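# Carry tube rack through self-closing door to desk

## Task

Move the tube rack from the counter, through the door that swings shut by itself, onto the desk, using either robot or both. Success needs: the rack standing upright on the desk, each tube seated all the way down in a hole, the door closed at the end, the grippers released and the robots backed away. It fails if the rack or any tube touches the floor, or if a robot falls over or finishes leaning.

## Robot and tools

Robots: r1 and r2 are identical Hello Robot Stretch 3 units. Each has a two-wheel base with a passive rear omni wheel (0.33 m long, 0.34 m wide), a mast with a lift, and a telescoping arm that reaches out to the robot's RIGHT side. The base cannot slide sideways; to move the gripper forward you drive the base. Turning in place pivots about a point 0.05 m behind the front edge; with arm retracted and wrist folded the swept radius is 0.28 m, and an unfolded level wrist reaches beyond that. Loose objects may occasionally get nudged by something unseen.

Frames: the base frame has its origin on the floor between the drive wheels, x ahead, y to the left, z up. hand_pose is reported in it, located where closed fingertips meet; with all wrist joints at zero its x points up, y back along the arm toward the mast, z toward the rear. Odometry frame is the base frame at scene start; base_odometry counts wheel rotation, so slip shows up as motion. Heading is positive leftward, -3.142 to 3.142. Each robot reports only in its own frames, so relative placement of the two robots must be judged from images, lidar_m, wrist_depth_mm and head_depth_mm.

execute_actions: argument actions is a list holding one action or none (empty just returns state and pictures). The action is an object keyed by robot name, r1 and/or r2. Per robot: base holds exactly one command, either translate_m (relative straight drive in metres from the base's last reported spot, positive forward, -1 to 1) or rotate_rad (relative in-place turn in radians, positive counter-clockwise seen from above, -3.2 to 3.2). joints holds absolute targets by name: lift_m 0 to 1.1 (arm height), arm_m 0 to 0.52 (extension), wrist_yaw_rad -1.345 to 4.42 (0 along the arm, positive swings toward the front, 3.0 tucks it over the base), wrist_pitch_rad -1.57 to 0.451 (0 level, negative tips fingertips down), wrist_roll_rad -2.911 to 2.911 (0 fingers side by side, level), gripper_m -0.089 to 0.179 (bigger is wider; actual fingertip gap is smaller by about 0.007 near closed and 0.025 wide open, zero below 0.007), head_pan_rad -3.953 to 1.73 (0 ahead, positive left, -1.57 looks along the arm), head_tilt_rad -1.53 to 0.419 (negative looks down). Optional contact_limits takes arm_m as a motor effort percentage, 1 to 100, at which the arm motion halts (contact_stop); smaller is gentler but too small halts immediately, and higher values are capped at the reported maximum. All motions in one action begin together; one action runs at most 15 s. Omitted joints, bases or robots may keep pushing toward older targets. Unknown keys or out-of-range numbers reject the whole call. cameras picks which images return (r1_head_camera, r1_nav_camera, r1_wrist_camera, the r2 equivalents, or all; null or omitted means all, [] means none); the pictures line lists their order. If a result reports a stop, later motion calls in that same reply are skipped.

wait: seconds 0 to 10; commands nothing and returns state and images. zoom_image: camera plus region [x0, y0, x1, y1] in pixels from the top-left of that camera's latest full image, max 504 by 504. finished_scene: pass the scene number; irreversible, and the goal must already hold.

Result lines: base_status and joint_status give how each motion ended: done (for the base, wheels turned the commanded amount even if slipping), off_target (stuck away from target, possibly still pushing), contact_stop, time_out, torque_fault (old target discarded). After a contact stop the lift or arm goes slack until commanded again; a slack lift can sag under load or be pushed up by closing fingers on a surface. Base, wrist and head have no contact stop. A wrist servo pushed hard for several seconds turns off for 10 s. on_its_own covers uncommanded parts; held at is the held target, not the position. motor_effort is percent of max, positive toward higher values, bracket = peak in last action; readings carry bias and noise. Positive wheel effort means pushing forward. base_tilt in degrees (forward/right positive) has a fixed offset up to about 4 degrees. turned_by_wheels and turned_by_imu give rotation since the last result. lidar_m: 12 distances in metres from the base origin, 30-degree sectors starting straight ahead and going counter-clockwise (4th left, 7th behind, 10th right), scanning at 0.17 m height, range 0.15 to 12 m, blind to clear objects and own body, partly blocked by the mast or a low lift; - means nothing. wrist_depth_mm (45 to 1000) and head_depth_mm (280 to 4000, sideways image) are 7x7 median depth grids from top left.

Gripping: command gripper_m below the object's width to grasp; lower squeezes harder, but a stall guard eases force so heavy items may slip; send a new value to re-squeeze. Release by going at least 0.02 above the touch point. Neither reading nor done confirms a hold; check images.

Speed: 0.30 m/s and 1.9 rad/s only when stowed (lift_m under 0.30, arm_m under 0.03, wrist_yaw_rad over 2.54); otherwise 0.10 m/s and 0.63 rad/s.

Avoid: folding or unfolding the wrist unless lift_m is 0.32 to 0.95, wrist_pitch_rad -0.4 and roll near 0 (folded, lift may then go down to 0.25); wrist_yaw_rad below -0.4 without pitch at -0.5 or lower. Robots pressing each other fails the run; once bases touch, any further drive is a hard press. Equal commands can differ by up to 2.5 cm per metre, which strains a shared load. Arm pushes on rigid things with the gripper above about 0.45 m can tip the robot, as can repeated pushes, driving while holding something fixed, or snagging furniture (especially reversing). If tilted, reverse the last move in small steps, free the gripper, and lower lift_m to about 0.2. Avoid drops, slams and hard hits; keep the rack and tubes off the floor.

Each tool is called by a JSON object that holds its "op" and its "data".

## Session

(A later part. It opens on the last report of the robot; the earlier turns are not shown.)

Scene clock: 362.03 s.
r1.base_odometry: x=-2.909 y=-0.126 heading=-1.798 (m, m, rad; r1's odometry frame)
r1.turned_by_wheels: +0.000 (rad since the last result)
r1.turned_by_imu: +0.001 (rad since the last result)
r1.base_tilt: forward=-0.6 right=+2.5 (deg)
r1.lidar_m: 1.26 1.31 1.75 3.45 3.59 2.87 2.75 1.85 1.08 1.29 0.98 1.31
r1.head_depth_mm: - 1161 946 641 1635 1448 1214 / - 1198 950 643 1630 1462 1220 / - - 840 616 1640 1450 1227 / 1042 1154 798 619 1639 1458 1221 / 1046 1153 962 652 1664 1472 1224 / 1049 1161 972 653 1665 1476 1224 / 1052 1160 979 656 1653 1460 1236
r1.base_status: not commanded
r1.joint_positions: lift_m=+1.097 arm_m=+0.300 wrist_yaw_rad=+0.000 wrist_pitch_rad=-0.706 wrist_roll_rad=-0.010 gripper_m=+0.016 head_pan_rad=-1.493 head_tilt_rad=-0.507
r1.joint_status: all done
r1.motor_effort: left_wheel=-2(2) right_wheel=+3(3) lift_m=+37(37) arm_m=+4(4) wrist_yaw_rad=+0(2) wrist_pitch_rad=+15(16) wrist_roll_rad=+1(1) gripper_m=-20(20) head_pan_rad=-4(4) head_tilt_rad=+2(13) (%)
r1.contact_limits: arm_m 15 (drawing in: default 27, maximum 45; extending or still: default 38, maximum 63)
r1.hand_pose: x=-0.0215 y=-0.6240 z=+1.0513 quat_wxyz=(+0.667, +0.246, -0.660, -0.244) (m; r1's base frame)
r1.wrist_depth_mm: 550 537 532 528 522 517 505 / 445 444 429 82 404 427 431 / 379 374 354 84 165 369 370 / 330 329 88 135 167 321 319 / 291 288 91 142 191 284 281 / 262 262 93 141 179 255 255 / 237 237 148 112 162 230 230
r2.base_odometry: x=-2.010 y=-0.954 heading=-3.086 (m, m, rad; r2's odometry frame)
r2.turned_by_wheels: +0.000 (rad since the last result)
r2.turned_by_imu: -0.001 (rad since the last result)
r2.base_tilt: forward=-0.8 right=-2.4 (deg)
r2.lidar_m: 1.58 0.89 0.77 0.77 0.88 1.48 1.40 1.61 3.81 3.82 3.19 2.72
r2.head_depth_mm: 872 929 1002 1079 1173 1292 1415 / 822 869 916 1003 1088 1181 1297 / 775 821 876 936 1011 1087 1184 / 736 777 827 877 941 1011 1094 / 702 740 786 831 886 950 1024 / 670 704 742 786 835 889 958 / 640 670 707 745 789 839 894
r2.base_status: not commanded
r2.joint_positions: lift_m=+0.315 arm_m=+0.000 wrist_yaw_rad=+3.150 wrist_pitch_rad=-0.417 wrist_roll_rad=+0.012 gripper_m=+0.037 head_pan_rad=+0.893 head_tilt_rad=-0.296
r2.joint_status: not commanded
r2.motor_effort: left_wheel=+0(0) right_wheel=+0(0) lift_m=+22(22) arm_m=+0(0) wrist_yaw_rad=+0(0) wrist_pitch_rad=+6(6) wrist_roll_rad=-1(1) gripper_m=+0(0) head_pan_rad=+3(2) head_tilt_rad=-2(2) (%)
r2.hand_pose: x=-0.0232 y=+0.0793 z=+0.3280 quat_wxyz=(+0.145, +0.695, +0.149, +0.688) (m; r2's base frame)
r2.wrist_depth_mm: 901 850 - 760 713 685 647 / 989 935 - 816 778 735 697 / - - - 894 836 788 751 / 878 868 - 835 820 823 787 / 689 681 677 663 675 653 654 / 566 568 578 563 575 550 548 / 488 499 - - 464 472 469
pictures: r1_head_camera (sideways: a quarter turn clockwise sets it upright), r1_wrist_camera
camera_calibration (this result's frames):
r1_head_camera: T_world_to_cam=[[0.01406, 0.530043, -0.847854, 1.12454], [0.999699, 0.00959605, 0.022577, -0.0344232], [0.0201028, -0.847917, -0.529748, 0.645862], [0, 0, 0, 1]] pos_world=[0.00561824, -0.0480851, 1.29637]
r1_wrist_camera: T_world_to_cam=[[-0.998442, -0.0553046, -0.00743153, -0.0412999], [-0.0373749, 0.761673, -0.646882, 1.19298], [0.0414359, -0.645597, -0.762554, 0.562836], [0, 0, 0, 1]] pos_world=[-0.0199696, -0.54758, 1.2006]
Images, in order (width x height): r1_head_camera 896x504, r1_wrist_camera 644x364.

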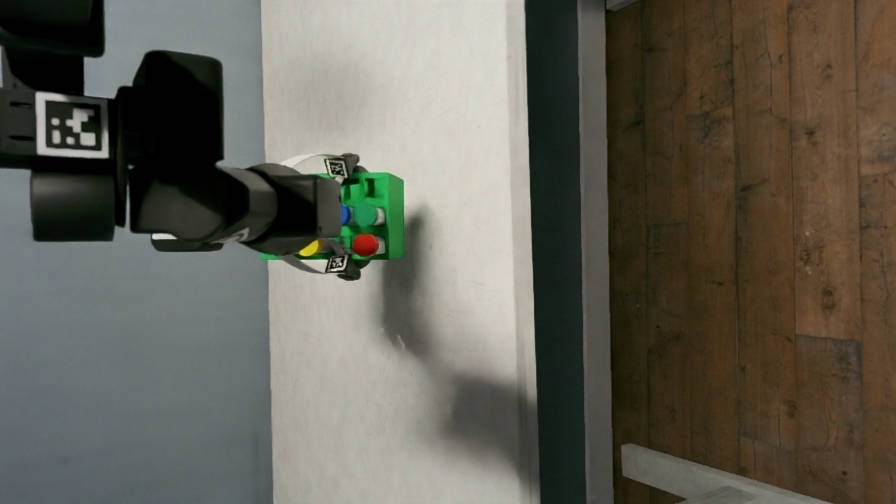

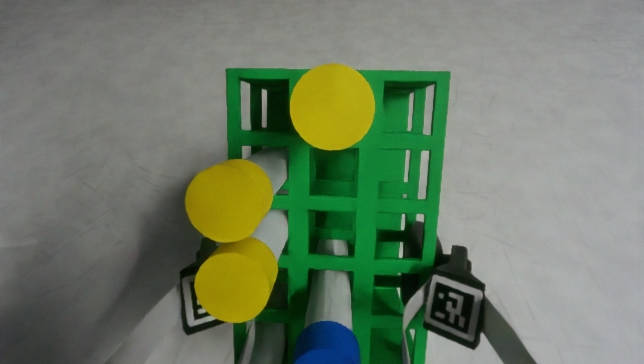

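{"op": "execute_actions", "data": {"actions": [{"r1":{"joints":{"wrist_pitch_rad":-0.84}}}], "cameras": ["r1_head_camera","r1_wrist_camera"]}}

{"op": "zoom_image", "data": {"camera": "r1_head_camera", "region": [230, 120, 470, 320]}}

Scene clock: 366.50 s.
r1.base_odometry: x=-2.909 y=-0.126 heading=-1.798 (m, m, rad; r1's odometry frame)
r1.turned_by_wheels: +0.000 (rad since the last result)
r1.turned_by_imu: +0.000 (rad since the last result)
r1.base_tilt: forward=-0.7 right=+2.5 (deg)
r1.lidar_m: 1.26 1.31 1.76 3.45 3.59 2.88 2.75 1.85 1.07 1.29 0.98 1.31
r1.head_depth_mm: - 1160 948 642 1634 1447 1220 / - 1206 949 643 1650 1456 1221 / - - 835 599 1638 1457 1226 / 1050 1154 872 592 1651 1460 1225 / 1050 1150 968 650 1638 1464 1223 / 1049 1157 969 652 1670 1475 1224 / 1047 1152 978 654 1670 1453 1237
r1.base_status: not commanded
r1.joint_positions: lift_m=+1.097 arm_m=+0.300 wrist_yaw_rad=+0.000 wrist_pitch_rad=-0.855 wrist_roll_rad=-0.010 gripper_m=+0.016 head_pan_rad=-1.493 head_tilt_rad=-0.507
r1.joint_status: all done
r1.motor_effort: left_wheel=-2(2) right_wheel=+3(3) lift_m=+37(37) arm_m=+4(5) wrist_yaw_rad=-1(1) wrist_pitch_rad=+9(15) wrist_roll_rad=+1(0) gripper_m=-20(19) head_pan_rad=-4(4) head_tilt_rad=+3(3) (%)
r1.hand_pose: x=-0.0215 y=-0.5946 z=+1.0267 quat_wxyz=(+0.647, +0.295, -0.640, -0.292) (m; r1's base frame)
r1.wrist_depth_mm: 393 389 386 388 378 374 371 / 345 343 335 82 319 331 327 / 308 307 292 84 165 296 297 / 280 278 88 135 168 271 269 / 258 253 91 142 193 249 246 / 236 234 93 141 180 228 226 / 218 216 148 112 163 210 210
r2.base_odometry: x=-2.010 y=-0.954 heading=-3.086 (m, m, rad; r2's odometry frame)
r2.turned_by_wheels: +0.000 (rad since the last result)
r2.turned_by_imu: -0.001 (rad since the last result)
r2.base_tilt: forward=-0.8 right=-2.4 (deg)
r2.lidar_m: 1.58 0.89 0.77 0.77 0.88 1.48 1.40 1.61 3.82 3.82 3.16 2.71
r2.head_depth_mm: 873 929 1003 1079 1176 1283 1408 / 823 874 914 1002 1090 1186 1307 / 774 817 871 935 1005 1096 1190 / 736 777 823 880 940 1015 1088 / 703 739 782 832 888 949 1025 / 670 706 747 789 835 889 953 / 641 671 706 745 788 839 895
r2.base_status: not commanded
r2.joint_positions: lift_m=+0.315 arm_m=+0.000 wrist_yaw_rad=+3.150 wrist_pitch_rad=-0.417 wrist_roll_rad=+0.012 gripper_m=+0.037 head_pan_rad=+0.893 head_tilt_rad=-0.296
r2.joint_status: not commanded
r2.motor_effort: left_wheel=+0(1) right_wheel=+0(0) lift_m=+22(22) arm_m=+0(0) wrist_yaw_rad=+0(0) wrist_pitch_rad=+6(6) wrist_roll_rad=-1(1) gripper_m=+0(0) head_pan_rad=+3(1) head_tilt_rad=-2(2) (%)
r2.hand_pose: x=-0.0232 y=+0.0793 z=+0.3280 quat_wxyz=(+0.145, +0.695, +0.149, +0.688) (m; r2's base frame)
r2.wrist_depth_mm: 910 844 - 758 729 689 652 / 983 910 - 816 769 741 696 / - - - 893 836 804 755 / 858 849 - 834 825 799 780 / 696 688 685 662 669 653 651 / 575 567 585 563 570 545 542 / 487 503 - - 463 474 466
pictures: r1_head_camera (sideways: a quarter turn clockwise sets it upright), r1_wrist_camera
camera_calibration (this result's frames):
r1_head_camera: T_world_to_cam=[[0.0140599, 0.530043, -0.847854, 1.12454], [0.999699, 0.00959617, 0.022577, -0.0344232], [0.020103, -0.847917, -0.529748, 0.645862], [0, 0, 0, 1]] pos_world=[0.00561824, -0.0480851, 1.29637]
r1_wrist_camera: T_world_to_cam=[[-0.998449, -0.0534719, -0.0155032, -0.0305094], [-0.0373035, 0.849246, -0.526678, 1.08336], [0.0413285, -0.525283, -0.849924, 0.724313], [0, 0, 0, 1]] pos_world=[-0.0199837, -0.541203, 1.18572]
Images, in order (width x height): r1_head_camera 896x504, r1_wrist_camera 644x364.

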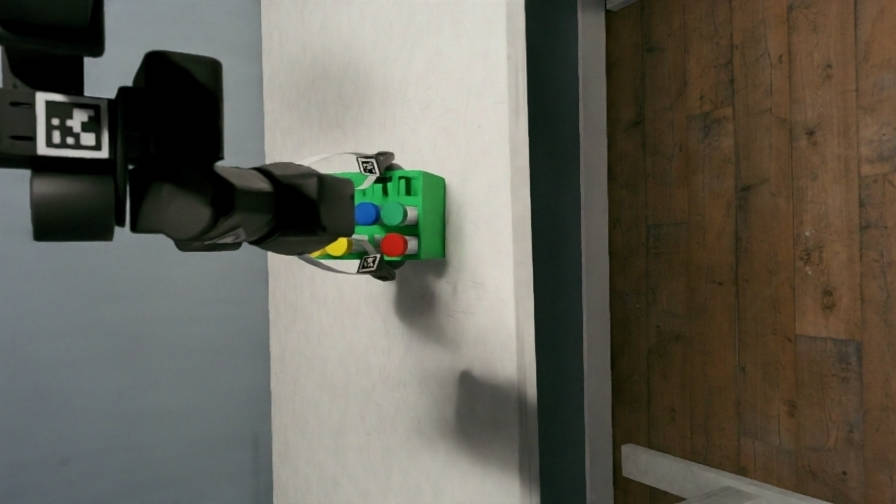

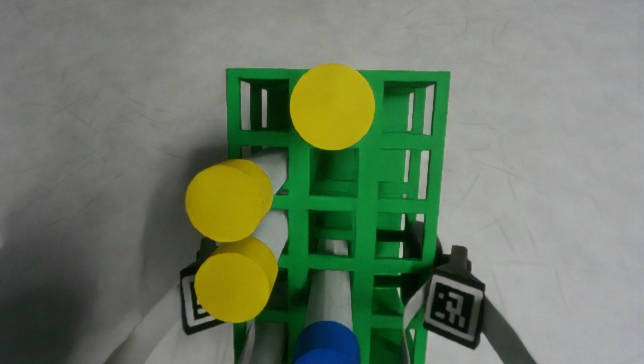

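Region (230, 120, 470, 320) of r1_head_camera's 896x504 image, scaled by 2.100, with more detail than that image has.

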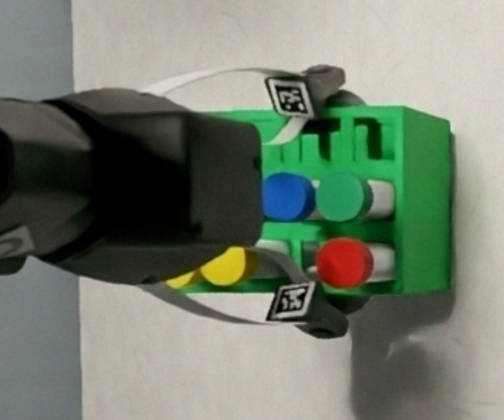

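{"op": "execute_actions", "data": {"actions": [{"r1":{"joints":{"wrist_pitch_rad":-0.88,"arm_m":0.31}}}], "cameras": ["r1_head_camera","r1_wrist_camera"]}}

{"op": "zoom_image", "data": {"camera": "r1_head_camera", "region": [230, 120, 470, 320]}}

Scene clock: 370.10 s.
r1.base_odometry: x=-2.909 y=-0.126 heading=-1.798 (m, m, rad; r1's odometry frame)
r1.turned_by_wheels: +0.000 (rad since the last result)
r1.turned_by_imu: +0.000 (rad since the last result)
r1.base_tilt: forward=-0.7 right=+2.5 (deg)
r1.lidar_m: 1.26 1.31 1.75 3.46 3.59 2.86 2.75 1.85 1.07 1.28 0.98 1.31
r1.head_depth_mm: - 1159 945 639 1628 1451 1216 / - 1203 950 643 1647 1460 1225 / - - 840 613 1642 1455 1223 / 1049 1163 873 593 1634 1463 1227 / 1047 1156 960 651 1651 1469 1226 / 1050 1157 972 654 1666 1472 1235 / 1052 1156 972 653 1669 1444 1229
r1.base_status: not commanded
r1.joint_positions: lift_m=+1.097 arm_m=+0.310 wrist_yaw_rad=+0.000 wrist_pitch_rad=-0.894 wrist_roll_rad=-0.010 gripper_m=+0.016 head_pan_rad=-1.493 head_tilt_rad=-0.507
r1.joint_status: all done
r1.motor_effort: left_wheel=-2(2) right_wheel=+3(3) lift_m=+38(37) arm_m=+4(4) wrist_yaw_rad=+0(0) wrist_pitch_rad=+8(11) wrist_roll_rad=+1(1) gripper_m=-20(20) head_pan_rad=-5(4) head_tilt_rad=+3(2) (%)
r1.hand_pose: x=-0.0216 y=-0.5963 z=+1.0210 quat_wxyz=(+0.641, +0.307, -0.634, -0.304) (m; r1's base frame)
r1.wrist_depth_mm: 365 364 362 350 351 347 345 / 327 323 318 82 303 311 311 / 297 293 280 84 165 285 279 / 270 268 88 135 168 261 256 / 248 245 91 141 193 238 238 / 230 229 93 140 180 222 222 / 213 213 149 112 162 205 206
r2.base_odometry: x=-2.010 y=-0.954 heading=-3.086 (m, m, rad; r2's odometry frame)
r2.turned_by_wheels: +0.000 (rad since the last result)
r2.turned_by_imu: +0.000 (rad since the last result)
r2.base_tilt: forward=-0.8 right=-2.4 (deg)
r2.lidar_m: 1.58 0.89 0.77 0.77 0.88 1.49 1.40 1.61 3.82 3.81 3.19 2.72
r2.head_depth_mm: 871 935 1002 1079 1182 1285 1417 / 821 873 912 998 1085 1180 1297 / 774 822 872 935 1007 1091 1185 / 733 776 825 881 944 1009 1098 / 702 739 785 831 886 947 1024 / 670 704 746 784 836 888 952 / 640 673 707 744 791 840 896
r2.base_status: not commanded
r2.joint_positions: lift_m=+0.315 arm_m=+0.000 wrist_yaw_rad=+3.150 wrist_pitch_rad=-0.417 wrist_roll_rad=+0.012 gripper_m=+0.037 head_pan_rad=+0.893 head_tilt_rad=-0.296
r2.joint_status: not commanded
r2.motor_effort: left_wheel=+0(1) right_wheel=+0(0) lift_m=+22(22) arm_m=+0(0) wrist_yaw_rad=+0(0) wrist_pitch_rad=+7(6) wrist_roll_rad=-1(1) gripper_m=+1(1) head_pan_rad=+3(2) head_tilt_rad=-2(2) (%)
r2.hand_pose: x=-0.0232 y=+0.0793 z=+0.3280 quat_wxyz=(+0.145, +0.695, +0.149, +0.688) (m; r2's base frame)
r2.wrist_depth_mm: 905 841 - 751 718 688 655 / 978 930 - 815 775 735 697 / - - - 888 836 803 757 / 865 853 - 828 815 808 784 / 681 685 683 667 671 653 651 / 571 567 583 555 573 546 538 / 485 499 - - 461 474 468
pictures: r1_head_camera (sideways: a quarter turn clockwise sets it upright), r1_wrist_camera
camera_calibration (this result's frames):
r1_head_camera: T_world_to_cam=[[0.0140604, 0.530038, -0.847857, 1.12454], [0.999699, 0.00959605, 0.0225774, -0.0344237], [0.020103, -0.847919, -0.529744, 0.645857], [0, 0, 0, 1]] pos_world=[0.00561823, -0.0480852, 1.29637]
r1_wrist_camera: T_world_to_cam=[[-0.998451, -0.0527972, -0.0175586, -0.0281967], [-0.0372823, 0.869087, -0.493253, 1.05956], [0.0413023, -0.491834, -0.869709, 0.758724], [0, 0, 0, 1]] pos_world=[-0.0199873, -0.549169, 1.182]
Images, in order (width x height): r1_head_camera 896x504, r1_wrist_camera 644x364.

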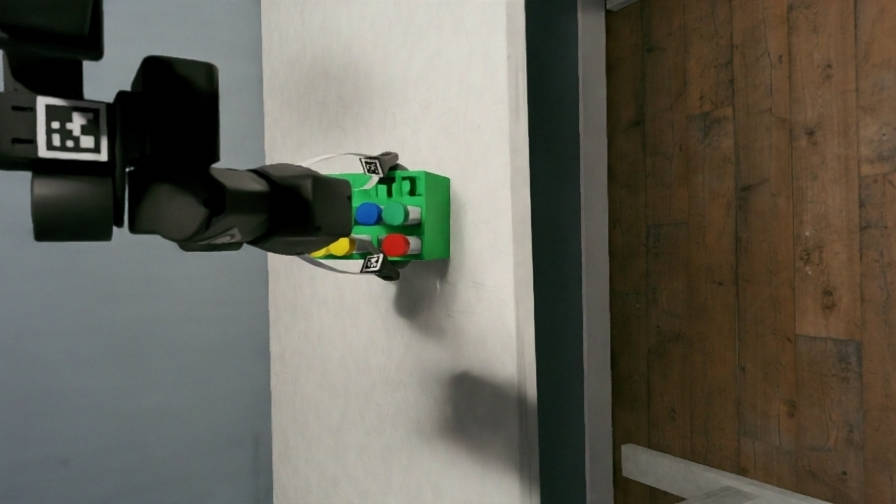

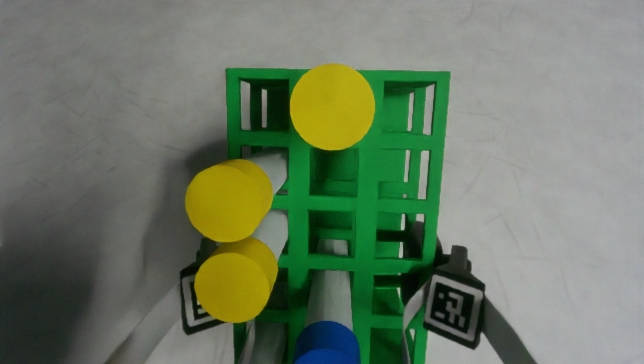

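Region (230, 120, 470, 320) of r1_head_camera's 896x504 image, scaled by 2.100, with more detail than that image has.

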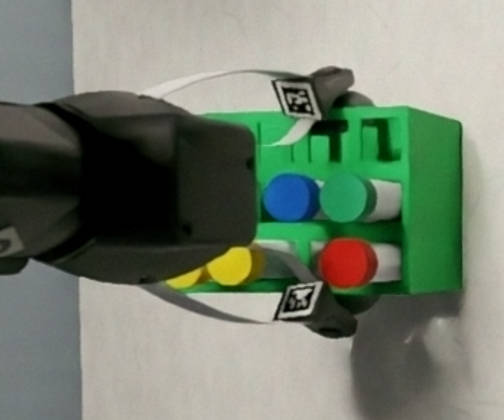

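{"op": "execute_actions", "data": {"actions": [{"r1":{"joints":{"wrist_pitch_rad":-0.93,"arm_m":0.32}}}], "cameras": ["r1_head_camera","r1_wrist_camera"]}}

{"op": "zoom_image", "data": {"camera": "r1_head_camera", "region": [230, 120, 470, 320]}}

Scene clock: 373.33 s.
r1.base_odometry: x=-2.909 y=-0.126 heading=-1.798 (m, m, rad; r1's odometry frame)
r1.turned_by_wheels: +0.000 (rad since the last result)
r1.turned_by_imu: +0.000 (rad since the last result)
r1.base_tilt: forward=-0.7 right=+2.5 (deg)
r1.lidar_m: 1.26 1.31 1.76 3.46 3.58 2.86 2.76 1.85 1.07 1.29 0.98 1.32
r1.head_depth_mm: - 1164 946 641 1646 1458 1219 / - 1203 948 645 1636 1460 1228 / - - 840 608 1627 1457 1225 / 1045 1164 849 599 1650 1468 1227 / 1051 1156 966 652 1659 1482 1231 / 1050 1151 977 653 1655 1467 1234 / 1052 1151 983 656 1662 1451 1233
r1.base_status: not commanded
r1.joint_positions: lift_m=+1.098 arm_m=+0.320 wrist_yaw_rad=+0.000 wrist_pitch_rad=-0.905 wrist_roll_rad=-0.010 gripper_m=+0.016 head_pan_rad=-1.493 head_tilt_rad=-0.507
r1.joint_status: all done
r1.motor_effort: left_wheel=-2(2) right_wheel=+2(3) lift_m=+29(37) arm_m=+6(6) wrist_yaw_rad=-1(0) wrist_pitch_rad=-14(14) wrist_roll_rad=+1(1) gripper_m=-19(20) head_pan_rad=-4(4) head_tilt_rad=+2(2) (%)
r1.hand_pose: x=-0.0216 y=-0.6038 z=+1.0198 quat_wxyz=(+0.639, +0.311, -0.632, -0.308) (m; r1's base frame)
r1.wrist_depth_mm: 364 361 358 355 349 345 342 / 327 322 322 87 298 311 310 / 297 296 285 135 169 283 280 / 270 267 92 138 172 258 256 / 249 246 100 140 209 239 237 / 230 229 93 141 178 222 221 / 214 212 177 100 156 204 207
r2.base_odometry: x=-2.010 y=-0.954 heading=-3.086 (m, m, rad; r2's odometry frame)
r2.turned_by_wheels: +0.000 (rad since the last result)
r2.turned_by_imu: +0.000 (rad since the last result)
r2.base_tilt: forward=-0.9 right=-2.4 (deg)
r2.lidar_m: 1.58 0.89 0.77 0.77 0.88 1.49 1.40 1.61 3.82 3.81 3.18 2.72
r2.head_depth_mm: 868 930 994 1082 1181 1286 1406 / 825 872 917 1003 1087 1183 1292 / 774 819 874 936 1006 1091 1185 / 734 775 826 878 937 1013 1091 / 702 742 782 830 888 943 1023 / 671 707 742 788 834 892 958 / 641 669 709 747 791 839 897
r2.base_status: not commanded
r2.joint_positions: lift_m=+0.315 arm_m=+0.000 wrist_yaw_rad=+3.150 wrist_pitch_rad=-0.417 wrist_roll_rad=+0.012 gripper_m=+0.037 head_pan_rad=+0.893 head_tilt_rad=-0.296
r2.joint_status: not commanded
r2.motor_effort: left_wheel=+1(0) right_wheel=+0(0) lift_m=+22(21) arm_m=+0(0) wrist_yaw_rad=+0(0) wrist_pitch_rad=+6(6) wrist_roll_rad=-1(1) gripper_m=+0(0) head_pan_rad=+2(2) head_tilt_rad=-2(3) (%)
r2.hand_pose: x=-0.0232 y=+0.0793 z=+0.3280 quat_wxyz=(+0.145, +0.695, +0.149, +0.688) (m; r2's base frame)
r2.wrist_depth_mm: 902 855 - 762 713 679 649 / 984 945 - 821 779 743 698 / - - - 884 836 795 752 / 868 848 - 839 825 806 775 / 683 689 680 670 666 657 654 / 568 565 589 556 573 547 543 / 487 498 - - 461 470 466
pictures: r1_head_camera (sideways: a quarter turn clockwise sets it upright), r1_wrist_camera
camera_calibration (this result's frames):
r1_head_camera: T_world_to_cam=[[0.014061, 0.530029, -0.847863, 1.12455], [0.999699, 0.00959642, 0.0225782, -0.0344247], [0.0201035, -0.847925, -0.529734, 0.645844], [0, 0, 0, 1]] pos_world=[0.00561825, -0.0480852, 1.29637]
r1_wrist_camera: T_world_to_cam=[[-0.998453, -0.0525633, -0.0181437, -0.0278808], [-0.0372563, 0.874573, -0.48346, 1.05879], [0.0412803, -0.482036, -0.875178, 0.76549], [0, 0, 0, 1]] pos_world=[-0.0199907, -0.55846, 1.18132]
Images, in order (width x height): r1_head_camera 896x504, r1_wrist_camera 644x364.

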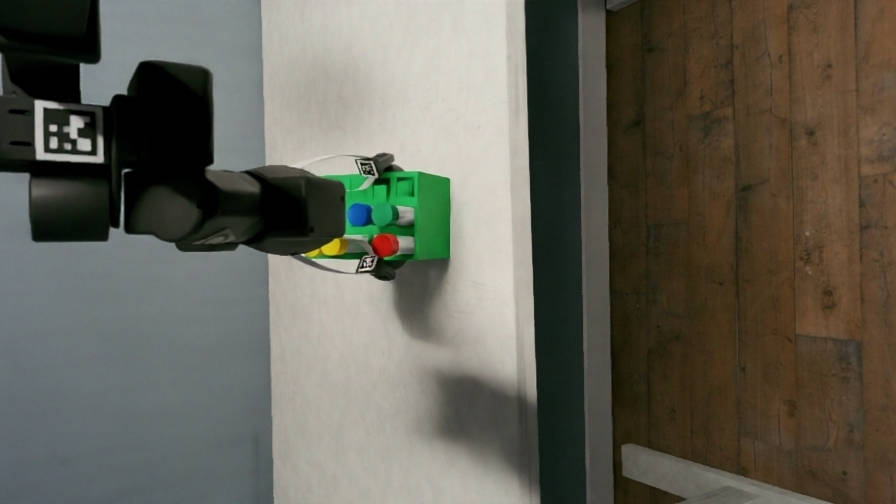

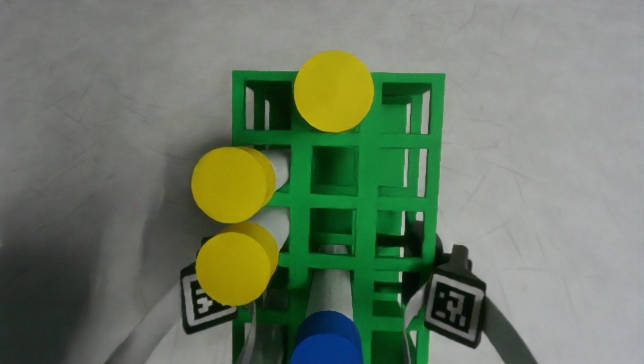

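Region (230, 120, 470, 320) of r1_head_camera's 896x504 image, scaled by 2.100, with more detail than that image has.

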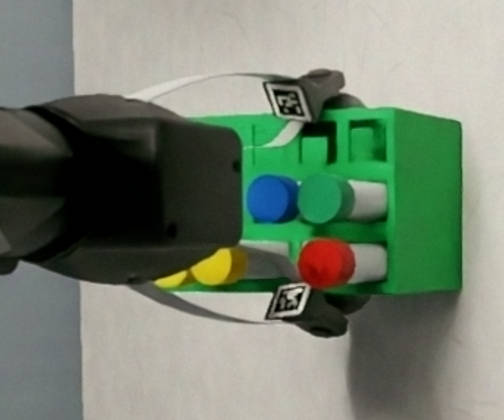

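{"op": "execute_actions", "data": {"actions": [{"r1":{"base":{"translate_m":0.008},"joints":{"gripper_m":0.065}}}], "cameras": ["r1_head_camera","r1_wrist_camera"]}}

{"op": "zoom_image", "data": {"camera": "r1_head_camera", "region": [230, 120, 470, 320]}}

Scene clock: 379.00 s.
r1.base_odometry: x=-2.910 y=-0.134 heading=-1.798 (m, m, rad; r1's odometry frame)
r1.turned_by_wheels: +0.000 (rad since the last result)
r1.turned_by_imu: +0.000 (rad since the last result)
r1.base_tilt: forward=-0.7 right=+2.6 (deg)
r1.lidar_m: 1.26 1.30 1.74 3.45 3.60 2.87 2.77 1.85 1.08 1.29 0.98 1.31
r1.head_depth_mm: - 1160 943 641 1642 1460 1218 / - 1203 955 640 1633 1458 1222 / - - 840 607 1649 1467 1220 / 1051 1159 845 598 1646 1455 1227 / 1055 1151 966 652 1656 1471 1235 / 1049 1155 972 654 1655 1473 1236 / 1046 1147 976 655 1656 1426 1229
r1.base_status: done
r1.joint_positions: lift_m=+1.098 arm_m=+0.320 wrist_yaw_rad=-0.003 wrist_pitch_rad=-0.913 wrist_roll_rad=-0.010 gripper_m=+0.065 head_pan_rad=-1.493 head_tilt_rad=-0.507
r1.joint_status: all done
r1.motor_effort: left_wheel=-2(4) right_wheel=+4(11) lift_m=+28(28) arm_m=+5(6) wrist_yaw_rad=+1(2) wrist_pitch_rad=-10(14) wrist_roll_rad=+1(1) gripper_m=-5(69) head_pan_rad=-4(4) head_tilt_rad=+1(3) (%)
r1.hand_pose: x=-0.0220 y=-0.6021 z=+1.0187 quat_wxyz=(+0.637, +0.313, -0.632, -0.311) (m; r1's base frame)
r1.wrist_depth_mm: 356 356 352 345 343 338 336 / 324 316 309 80 193 307 303 / 290 290 276 82 162 278 276 / 267 264 87 133 167 259 253 / 247 246 89 139 174 236 235 / 229 227 92 140 177 220 220 / 212 212 140 111 161 204 204
r2.base_odometry: x=-2.010 y=-0.954 heading=-3.086 (m, m, rad; r2's odometry frame)
r2.turned_by_wheels: +0.000 (rad since the last result)
r2.turned_by_imu: -0.001 (rad since the last result)
r2.base_tilt: forward=-0.9 right=-2.5 (deg)
r2.lidar_m: 1.58 0.89 0.77 0.77 0.88 1.49 1.40 1.61 3.81 3.82 3.18 2.71
r2.head_depth_mm: 874 935 1001 1086 1178 1291 1402 / 823 873 913 998 1084 1178 1298 / 774 821 876 938 1009 1088 1188 / 736 776 821 879 942 1009 1096 / 701 740 785 831 889 948 1021 / 668 706 743 787 837 892 955 / 639 673 707 747 789 836 892
r2.base_status: not commanded
r2.joint_positions: lift_m=+0.315 arm_m=+0.000 wrist_yaw_rad=+3.150 wrist_pitch_rad=-0.417 wrist_roll_rad=+0.012 gripper_m=+0.037 head_pan_rad=+0.893 head_tilt_rad=-0.296
r2.joint_status: not commanded
r2.motor_effort: left_wheel=+1(0) right_wheel=+0(0) lift_m=+22(21) arm_m=+0(0) wrist_yaw_rad=+0(0) wrist_pitch_rad=+6(6) wrist_roll_rad=-1(1) gripper_m=+0(0) head_pan_rad=+2(3) head_tilt_rad=-2(2) (%)
r2.hand_pose: x=-0.0232 y=+0.0793 z=+0.3280 quat_wxyz=(+0.145, +0.695, +0.149, +0.688) (m; r2's base frame)
r2.wrist_depth_mm: 897 855 - 761 719 691 648 / 988 933 - 818 776 737 696 / - - - 884 846 788 747 / 871 860 - 844 819 810 778 / 696 681 677 664 676 648 654 / 565 569 582 557 576 543 545 / 491 497 - - 464 468 464
pictures: r1_head_camera (sideways: a quarter turn clockwise sets it upright), r1_wrist_camera
camera_calibration (this result's frames):
r1_head_camera: T_world_to_cam=[[0.014061, 0.530029, -0.847863, 1.12455], [0.999699, 0.00959642, 0.0225782, -0.0344247], [0.0201035, -0.847925, -0.529734, 0.645844], [0, 0, 0, 1]] pos_world=[0.00561825, -0.0480852, 1.29637]
r1_wrist_camera: T_world_to_cam=[[-0.998599, -0.0495544, -0.0185665, -0.0259664], [-0.0347385, 0.878533, -0.476416, 1.05202], [0.0399198, -0.475104, -0.879024, 0.773409], [0, 0, 0, 1]] pos_world=[-0.0202586, -0.558075, 1.18056]
Images, in order (width x height): r1_head_camera 896x504, r1_wrist_camera 644x364.

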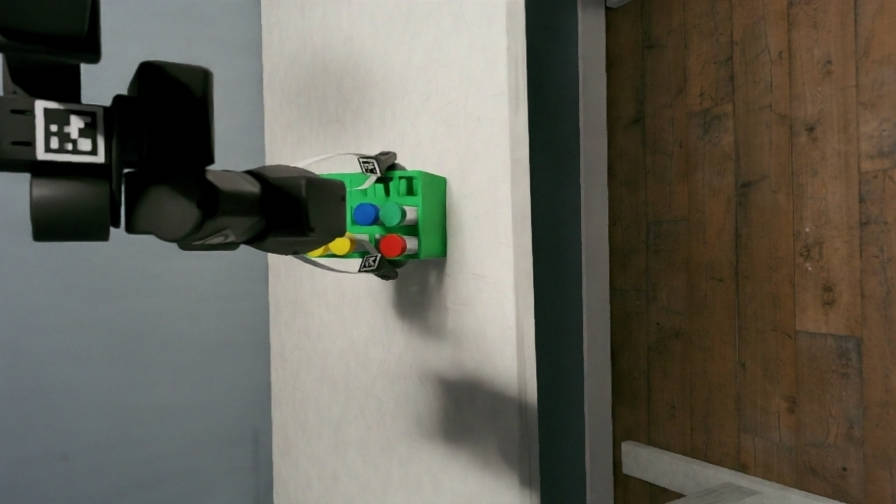

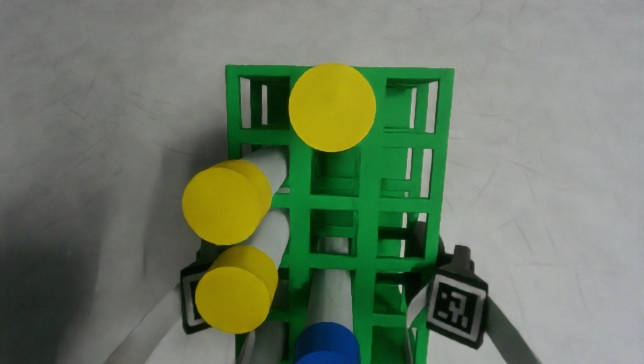

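Region (230, 120, 470, 320) of r1_head_camera's 896x504 image, scaled by 2.100, with more detail than that image has.

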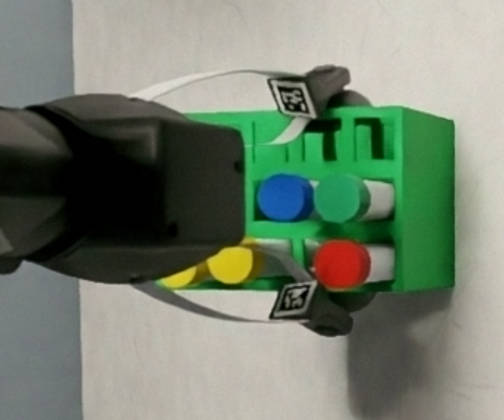

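{"op": "execute_actions", "data": {"actions": [{"r1":{"joints":{"gripper_m":0.078,"wrist_pitch_rad":-0.89,"arm_m":0.335}}}], "cameras": ["r1_head_camera","r1_wrist_camera"]}}

{"op": "zoom_image", "data": {"camera": "r1_head_camera", "region": [230, 120, 470, 320]}}

Scene clock: 382.17 s.
r1.base_odometry: x=-2.910 y=-0.134 heading=-1.798 (m, m, rad; r1's odometry frame)
r1.turned_by_wheels: +0.000 (rad since the last result)
r1.turned_by_imu: +0.000 (rad since the last result)
r1.base_tilt: forward=-0.6 right=+2.6 (deg)
r1.lidar_m: 1.26 1.30 1.74 3.46 3.57 2.88 2.76 1.85 1.08 1.29 0.98 1.30
r1.head_depth_mm: - 1157 949 641 1638 1455 1220 / - 1191 950 644 1647 1455 1220 / - - 892 616 1643 1468 1231 / 1046 1154 846 620 1638 1467 1226 / 1055 1153 967 651 1651 1462 1226 / 1048 1158 968 652 1668 1469 1234 / 1049 1153 978 656 1652 1430 1236
r1.base_status: not commanded
r1.joint_positions: lift_m=+1.098 arm_m=+0.335 wrist_yaw_rad=-0.002 wrist_pitch_rad=-0.902 wrist_roll_rad=-0.010 gripper_m=+0.078 head_pan_rad=-1.493 head_tilt_rad=-0.507
r1.joint_status: all done
r1.motor_effort: left_wheel=-2(2) right_wheel=+4(4) lift_m=+28(28) arm_m=+4(4) wrist_yaw_rad=+1(1) wrist_pitch_rad=+6(9) wrist_roll_rad=+1(1) gripper_m=+0(52) head_pan_rad=-4(4) head_tilt_rad=+2(2) (%)
r1.hand_pose: x=-0.0219 y=-0.6197 z=+1.0204 quat_wxyz=(+0.639, +0.309, -0.633, -0.308) (m; r1's base frame)
r1.wrist_depth_mm: 361 357 355 349 351 340 340 / 324 318 318 93 307 310 307 / 294 292 141 140 174 281 279 / 268 265 94 140 176 258 255 / 246 246 97 141 210 237 236 / 228 228 94 139 175 221 219 / 213 212 146 93 159 206 205
r2.base_odometry: x=-2.010 y=-0.954 heading=-3.086 (m, m, rad; r2's odometry frame)
r2.turned_by_wheels: +0.000 (rad since the last result)
r2.turned_by_imu: +0.000 (rad since the last result)
r2.base_tilt: forward=-1.0 right=-2.4 (deg)
r2.lidar_m: 1.58 0.89 0.77 0.77 0.88 1.49 1.40 1.61 3.83 3.82 3.19 2.72
r2.head_depth_mm: 873 933 1002 1079 1177 1282 1411 / 822 868 917 999 1090 1188 1291 / 774 819 875 938 1012 1087 1184 / 735 778 827 882 938 1011 1101 / 702 742 783 833 889 948 1019 / 672 703 745 790 836 894 957 / 640 672 709 745 792 838 898
r2.base_status: not commanded
r2.joint_positions: lift_m=+0.315 arm_m=+0.000 wrist_yaw_rad=+3.150 wrist_pitch_rad=-0.417 wrist_roll_rad=+0.012 gripper_m=+0.037 head_pan_rad=+0.893 head_tilt_rad=-0.296
r2.joint_status: not commanded
r2.motor_effort: left_wheel=+1(1) right_wheel=+0(0) lift_m=+22(21) arm_m=+0(0) wrist_yaw_rad=+0(0) wrist_pitch_rad=+6(6) wrist_roll_rad=-1(1) gripper_m=+0(0) head_pan_rad=+2(2) head_tilt_rad=-2(2) (%)
r2.hand_pose: x=-0.0232 y=+0.0793 z=+0.3280 quat_wxyz=(+0.145, +0.695, +0.149, +0.688) (m; r2's base frame)
r2.wrist_depth_mm: 905 871 - 751 721 682 651 / 975 929 - 834 772 731 693 / - - - 899 839 793 753 / 878 855 - 847 816 817 793 / 678 677 670 665 676 654 651 / 574 565 582 550 570 548 549 / 489 504 - - 461 471 467
pictures: r1_head_camera (sideways: a quarter turn clockwise sets it upright), r1_wrist_camera
camera_calibration (this result's frames):
r1_head_camera: T_world_to_cam=[[0.0140622, 0.530014, -0.847872, 1.12456], [0.999699, 0.00959681, 0.0225793, -0.0344262], [0.0201042, -0.847934, -0.52972, 0.645825], [0, 0, 0, 1]] pos_world=[0.00561825, -0.0480853, 1.29637]
r1_wrist_camera: T_world_to_cam=[[-0.99857, -0.0503576, -0.0179494, -0.0278595], [-0.0352663, 0.872819, -0.486767, 1.07529], [0.040179, -0.485438, -0.873347, 0.75429], [0, 0, 0, 1]] pos_world=[-0.0202049, -0.573773, 1.18167]
Images, in order (width x height): r1_head_camera 896x504, r1_wrist_camera 644x364.

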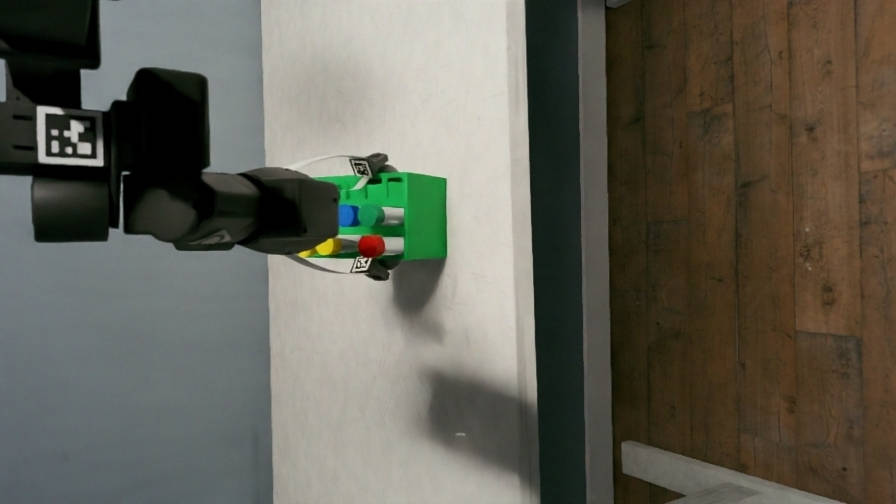

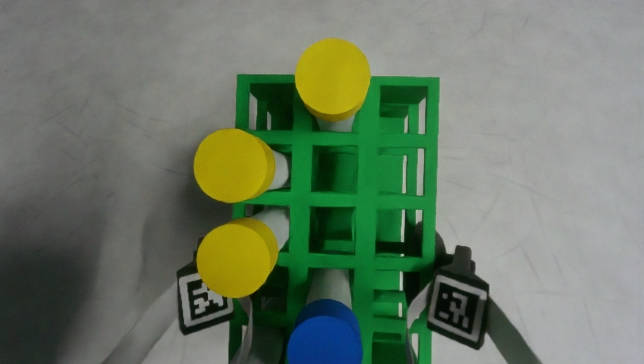

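Region (230, 120, 470, 320) of r1_head_camera's 896x504 image, scaled by 2.100, with more detail than that image has.

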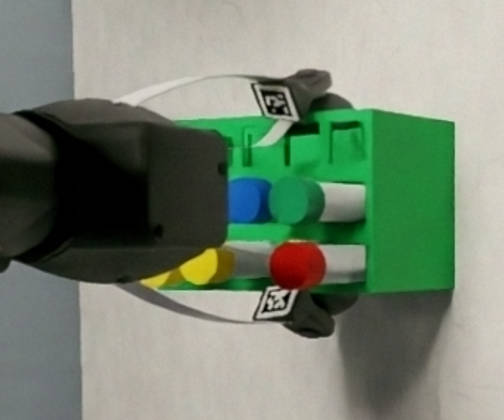

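{"op": "execute_actions", "data": {"actions": [{"r1":{"joints":{"gripper_m":0.086,"arm_m":0.35}}}], "cameras": ["r1_head_camera","r1_wrist_camera"]}}

{"op": "zoom_image", "data": {"camera": "r1_head_camera", "region": [230, 120, 470, 320]}}

Scene clock: 386.03 s.
r1.base_odometry: x=-2.910 y=-0.134 heading=-1.798 (m, m, rad; r1's odometry frame)
r1.turned_by_wheels: +0.000 (rad since the last result)
r1.turned_by_imu: +0.001 (rad since the last result)
r1.base_tilt: forward=-0.6 right=+2.5 (deg)
r1.lidar_m: 1.25 1.30 1.75 3.47 3.57 2.87 2.76 1.85 1.08 1.29 0.98 1.30
r1.head_depth_mm: 1092 1160 941 640 1632 1457 1224 / - 1193 955 645 1636 1450 1224 / - - 864 615 1646 1467 1229 / 1050 1155 641 618 1651 1470 1231 / 1048 1161 966 652 1643 1472 1229 / 1048 1158 972 651 1652 1466 1228 / 1053 1151 976 656 1663 1435 1227
r1.base_status: not commanded
r1.joint_positions: lift_m=+1.098 arm_m=+0.350 wrist_yaw_rad=-0.001 wrist_pitch_rad=-0.906 wrist_roll_rad=-0.010 gripper_m=+0.086 head_pan_rad=-1.493 head_tilt_rad=-0.507
r1.joint_status: all done
r1.motor_effort: left_wheel=-2(2) right_wheel=+3(4) lift_m=+29(29) arm_m=+4(3) wrist_yaw_rad=+0(1) wrist_pitch_rad=+9(11) wrist_roll_rad=+1(1) gripper_m=+0(44) head_pan_rad=-4(5) head_tilt_rad=+2(2) (%)
r1.hand_pose: x=-0.0218 y=-0.6338 z=+1.0198 quat_wxyz=(+0.639, +0.311, -0.633, -0.309) (m; r1's base frame)
r1.wrist_depth_mm: 359 355 353 347 345 340 339 / 326 321 314 112 311 307 306 / 291 291 107 153 170 281 276 / 266 265 130 150 185 258 255 / 245 246 98 146 179 237 237 / 228 227 173 92 167 220 220 / 213 211 136 89 180 204 204
r2.base_odometry: x=-2.010 y=-0.954 heading=-3.086 (m, m, rad; r2's odometry frame)
r2.turned_by_wheels: +0.000 (rad since the last result)
r2.turned_by_imu: -0.001 (rad since the last result)
r2.base_tilt: forward=-0.9 right=-2.5 (deg)
r2.lidar_m: 1.57 0.88 0.77 0.77 0.88 1.49 1.40 1.61 3.83 3.80 3.18 2.72
r2.head_depth_mm: 872 929 1007 1081 1175 1279 1412 / 824 872 913 1000 1087 1189 1299 / 777 824 873 936 1011 1084 1185 / 738 779 825 882 945 1014 1094 / 702 741 784 832 888 946 1020 / 672 704 742 787 835 889 955 / 640 673 708 745 791 839 895
r2.base_status: not commanded
r2.joint_positions: lift_m=+0.315 arm_m=+0.000 wrist_yaw_rad=+3.150 wrist_pitch_rad=-0.417 wrist_roll_rad=+0.012 gripper_m=+0.037 head_pan_rad=+0.893 head_tilt_rad=-0.296
r2.joint_status: not commanded
r2.motor_effort: left_wheel=+0(1) right_wheel=+0(0) lift_m=+21(22) arm_m=+0(0) wrist_yaw_rad=+0(0) wrist_pitch_rad=+6(7) wrist_roll_rad=-1(1) gripper_m=+0(0) head_pan_rad=+2(2) head_tilt_rad=-2(2) (%)
r2.hand_pose: x=-0.0232 y=+0.0793 z=+0.3280 quat_wxyz=(+0.145, +0.695, +0.149, +0.688) (m; r2's base frame)
r2.wrist_depth_mm: 893 862 - 755 719 687 651 / 989 936 - 816 769 736 702 / - - - 894 843 790 754 / 880 841 - 834 823 802 789 / 684 687 674 667 678 654 647 / 576 564 586 555 569 547 544 / 490 502 - - 464 473 469
pictures: r1_head_camera (sideways: a quarter turn clockwise sets it upright), r1_wrist_camera
camera_calibration (this result's frames):
r1_head_camera: T_world_to_cam=[[0.0140626, 0.530007, -0.847877, 1.12457], [0.999699, 0.00959725, 0.0225799, -0.034427], [0.0201048, -0.847939, -0.529712, 0.645815], [0, 0, 0, 1]] pos_world=[0.00561827, -0.0480854, 1.29637]
r1_wrist_camera: T_world_to_cam=[[-0.998536, -0.0509489, -0.0181752, -0.0286275], [-0.0358489, 0.874893, -0.482988, 1.08472], [0.040509, -0.48163, -0.875438, 0.751486], [0, 0, 0, 1]] pos_world=[-0.0201415, -0.588533, 1.18127]
Images, in order (width x height): r1_head_camera 896x504, r1_wrist_camera 644x364.

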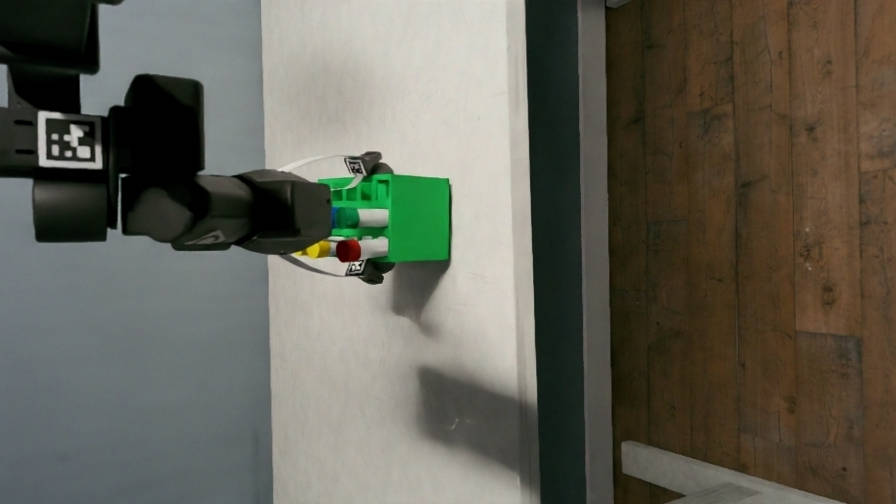

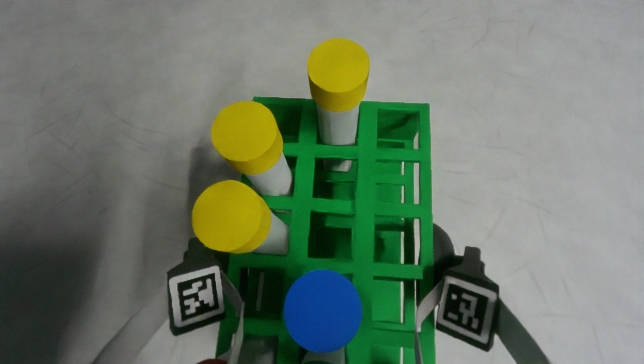

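Region (230, 120, 470, 320) of r1_head_camera's 896x504 image, scaled by 2.100, with more detail than that image has.

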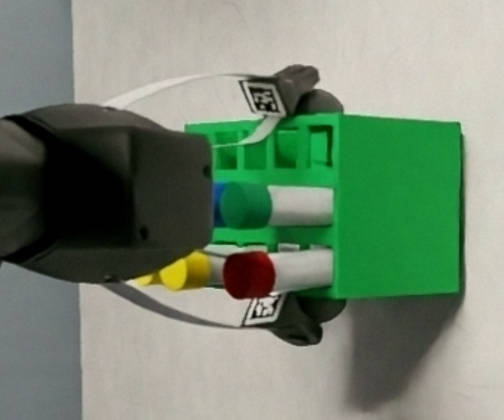

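{"op": "execute_actions", "data": {"actions": [{"r1":{"joints":{"wrist_pitch_rad":-1.04,"arm_m":0.385}}}], "cameras": ["r1_head_camera","r1_wrist_camera"]}}

{"op": "zoom_image", "data": {"camera": "r1_head_camera", "region": [230, 120, 470, 320]}}

Scene clock: 394.40 s.
r1.base_odometry: x=-2.910 y=-0.134 heading=-1.798 (m, m, rad; r1's odometry frame)
r1.turned_by_wheels: +0.000 (rad since the last result)
r1.turned_by_imu: +0.001 (rad since the last result)
r1.base_tilt: forward=-0.7 right=+2.6 (deg)
r1.lidar_m: 1.25 1.30 1.75 3.46 3.59 2.87 2.76 1.85 1.08 1.28 0.98 1.31
r1.head_depth_mm: - 1159 946 641 1643 1458 1222 / 1084 1181 948 643 1646 1456 1225 / - - 896 605 1649 1462 1223 / 1049 1160 849 609 1654 1468 1227 / 1051 1164 962 648 1651 1471 1221 / 1048 1160 971 654 1647 1463 1229 / 1047 1158 975 653 1657 1422 1232
r1.base_status: not commanded
r1.joint_positions: lift_m=+1.098 arm_m=+0.385 wrist_yaw_rad=+0.000 wrist_pitch_rad=-1.039 wrist_roll_rad=-0.010 gripper_m=+0.086 head_pan_rad=-1.493 head_tilt_rad=-0.507
r1.joint_status: all done
r1.motor_effort: left_wheel=-2(2) right_wheel=+2(3) lift_m=+29(29) arm_m=+5(5) wrist_yaw_rad=+0(1) wrist_pitch_rad=-1(9) wrist_roll_rad=+1(1) gripper_m=-1(1) head_pan_rad=-4(4) head_tilt_rad=+2(2) (%)
r1.hand_pose: x=-0.0217 y=-0.6387 z=+1.0032 quat_wxyz=(+0.617, +0.353, -0.610, -0.350) (m; r1's base frame)
r1.wrist_depth_mm: 294 290 289 282 279 278 273 / 272 270 268 118 259 258 257 / 254 253 111 157 187 241 240 / 239 237 112 155 186 228 226 / 225 224 101 146 175 218 214 / 212 213 171 91 164 206 203 / 204 201 131 118 161 193 194
r2.base_odometry: x=-2.010 y=-0.954 heading=-3.086 (m, m, rad; r2's odometry frame)
r2.turned_by_wheels: +0.000 (rad since the last result)
r2.turned_by_imu: -0.001 (rad since the last result)
r2.base_tilt: forward=-0.9 right=-2.4 (deg)
r2.lidar_m: 1.58 0.88 0.77 0.77 0.88 1.48 1.40 1.61 3.83 3.82 3.18 2.72
r2.head_depth_mm: 871 932 997 1082 1182 1285 1411 / 823 873 912 1002 1085 1177 1297 / 774 821 878 940 1006 1087 1187 / 734 777 829 877 938 1019 1091 / 703 743 784 833 885 950 1021 / 671 705 745 789 834 891 959 / 639 673 708 746 790 839 892
r2.base_status: not commanded
r2.joint_positions: lift_m=+0.315 arm_m=+0.000 wrist_yaw_rad=+3.150 wrist_pitch_rad=-0.417 wrist_roll_rad=+0.012 gripper_m=+0.037 head_pan_rad=+0.893 head_tilt_rad=-0.296
r2.joint_status: not commanded
r2.motor_effort: left_wheel=+0(0) right_wheel=+0(0) lift_m=+22(22) arm_m=+0(0) wrist_yaw_rad=+0(0) wrist_pitch_rad=+6(6) wrist_roll_rad=-1(1) gripper_m=+0(0) head_pan_rad=+3(2) head_tilt_rad=-2(2) (%)
r2.hand_pose: x=-0.0232 y=+0.0793 z=+0.3280 quat_wxyz=(+0.145, +0.695, +0.149, +0.688) (m; r2's base frame)
r2.wrist_depth_mm: 892 851 - 759 720 692 653 / - 937 - 816 767 740 701 / - - - 880 843 802 744 / 864 861 - 834 824 814 793 / 680 673 674 674 672 653 654 / 571 571 583 557 578 546 541 / 491 498 - - 465 469 469
pictures: r1_head_camera (sideways: a quarter turn clockwise sets it upright), r1_wrist_camera
camera_calibration (this result's frames):
r1_head_camera: T_world_to_cam=[[0.0140646, 0.529982, -0.847892, 1.12459], [0.999699, 0.00959779, 0.0225819, -0.0344296], [0.0201059, -0.847955, -0.529687, 0.645783], [0, 0, 0, 1]] pos_world=[0.00561827, -0.0480855, 1.29637]
r1_wrist_camera: T_world_to_cam=[[-0.998498, -0.0487277, -0.0250318, -0.0207573], [-0.0363711, 0.931377, -0.362234, 0.995913], [0.0409649, -0.36078, -0.931751, 0.868284], [0, 0, 0, 1]] pos_world=[-0.0200729, -0.615323, 1.16926]
Images, in order (width x height): r1_head_camera 896x504, r1_wrist_camera 644x364.

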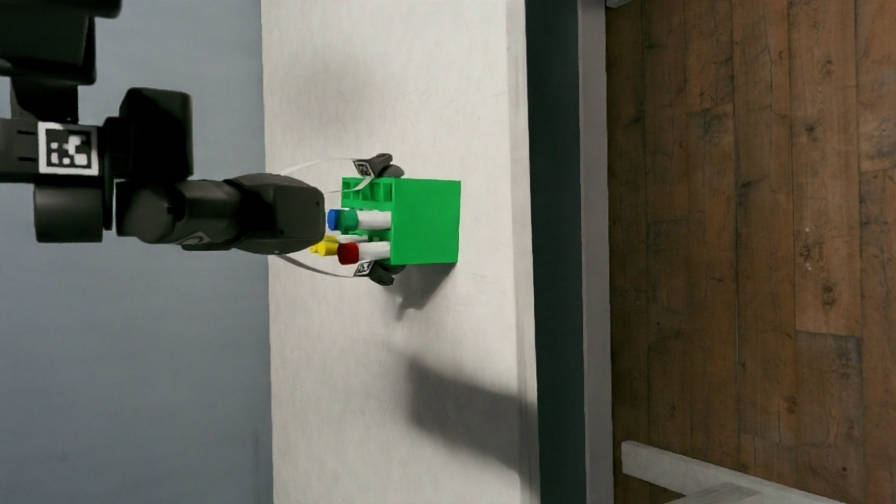

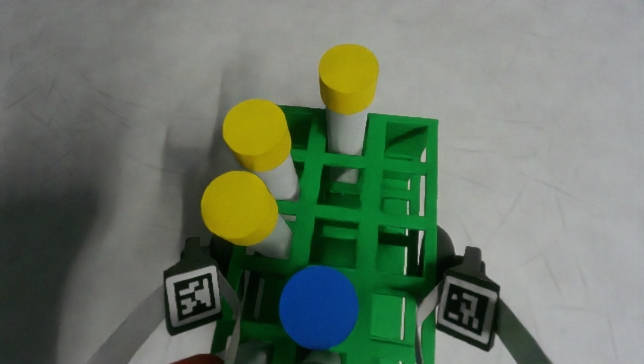

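Region (230, 120, 470, 320) of r1_head_camera's 896x504 image, scaled by 2.100, with more detail than that image has.

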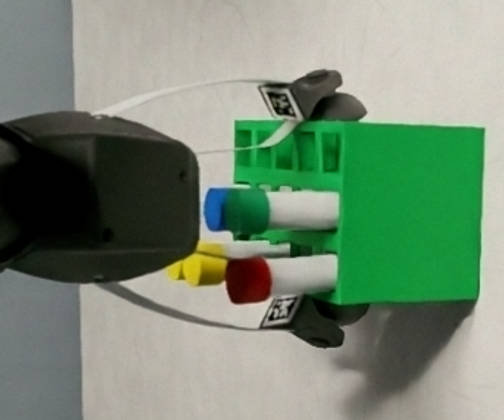

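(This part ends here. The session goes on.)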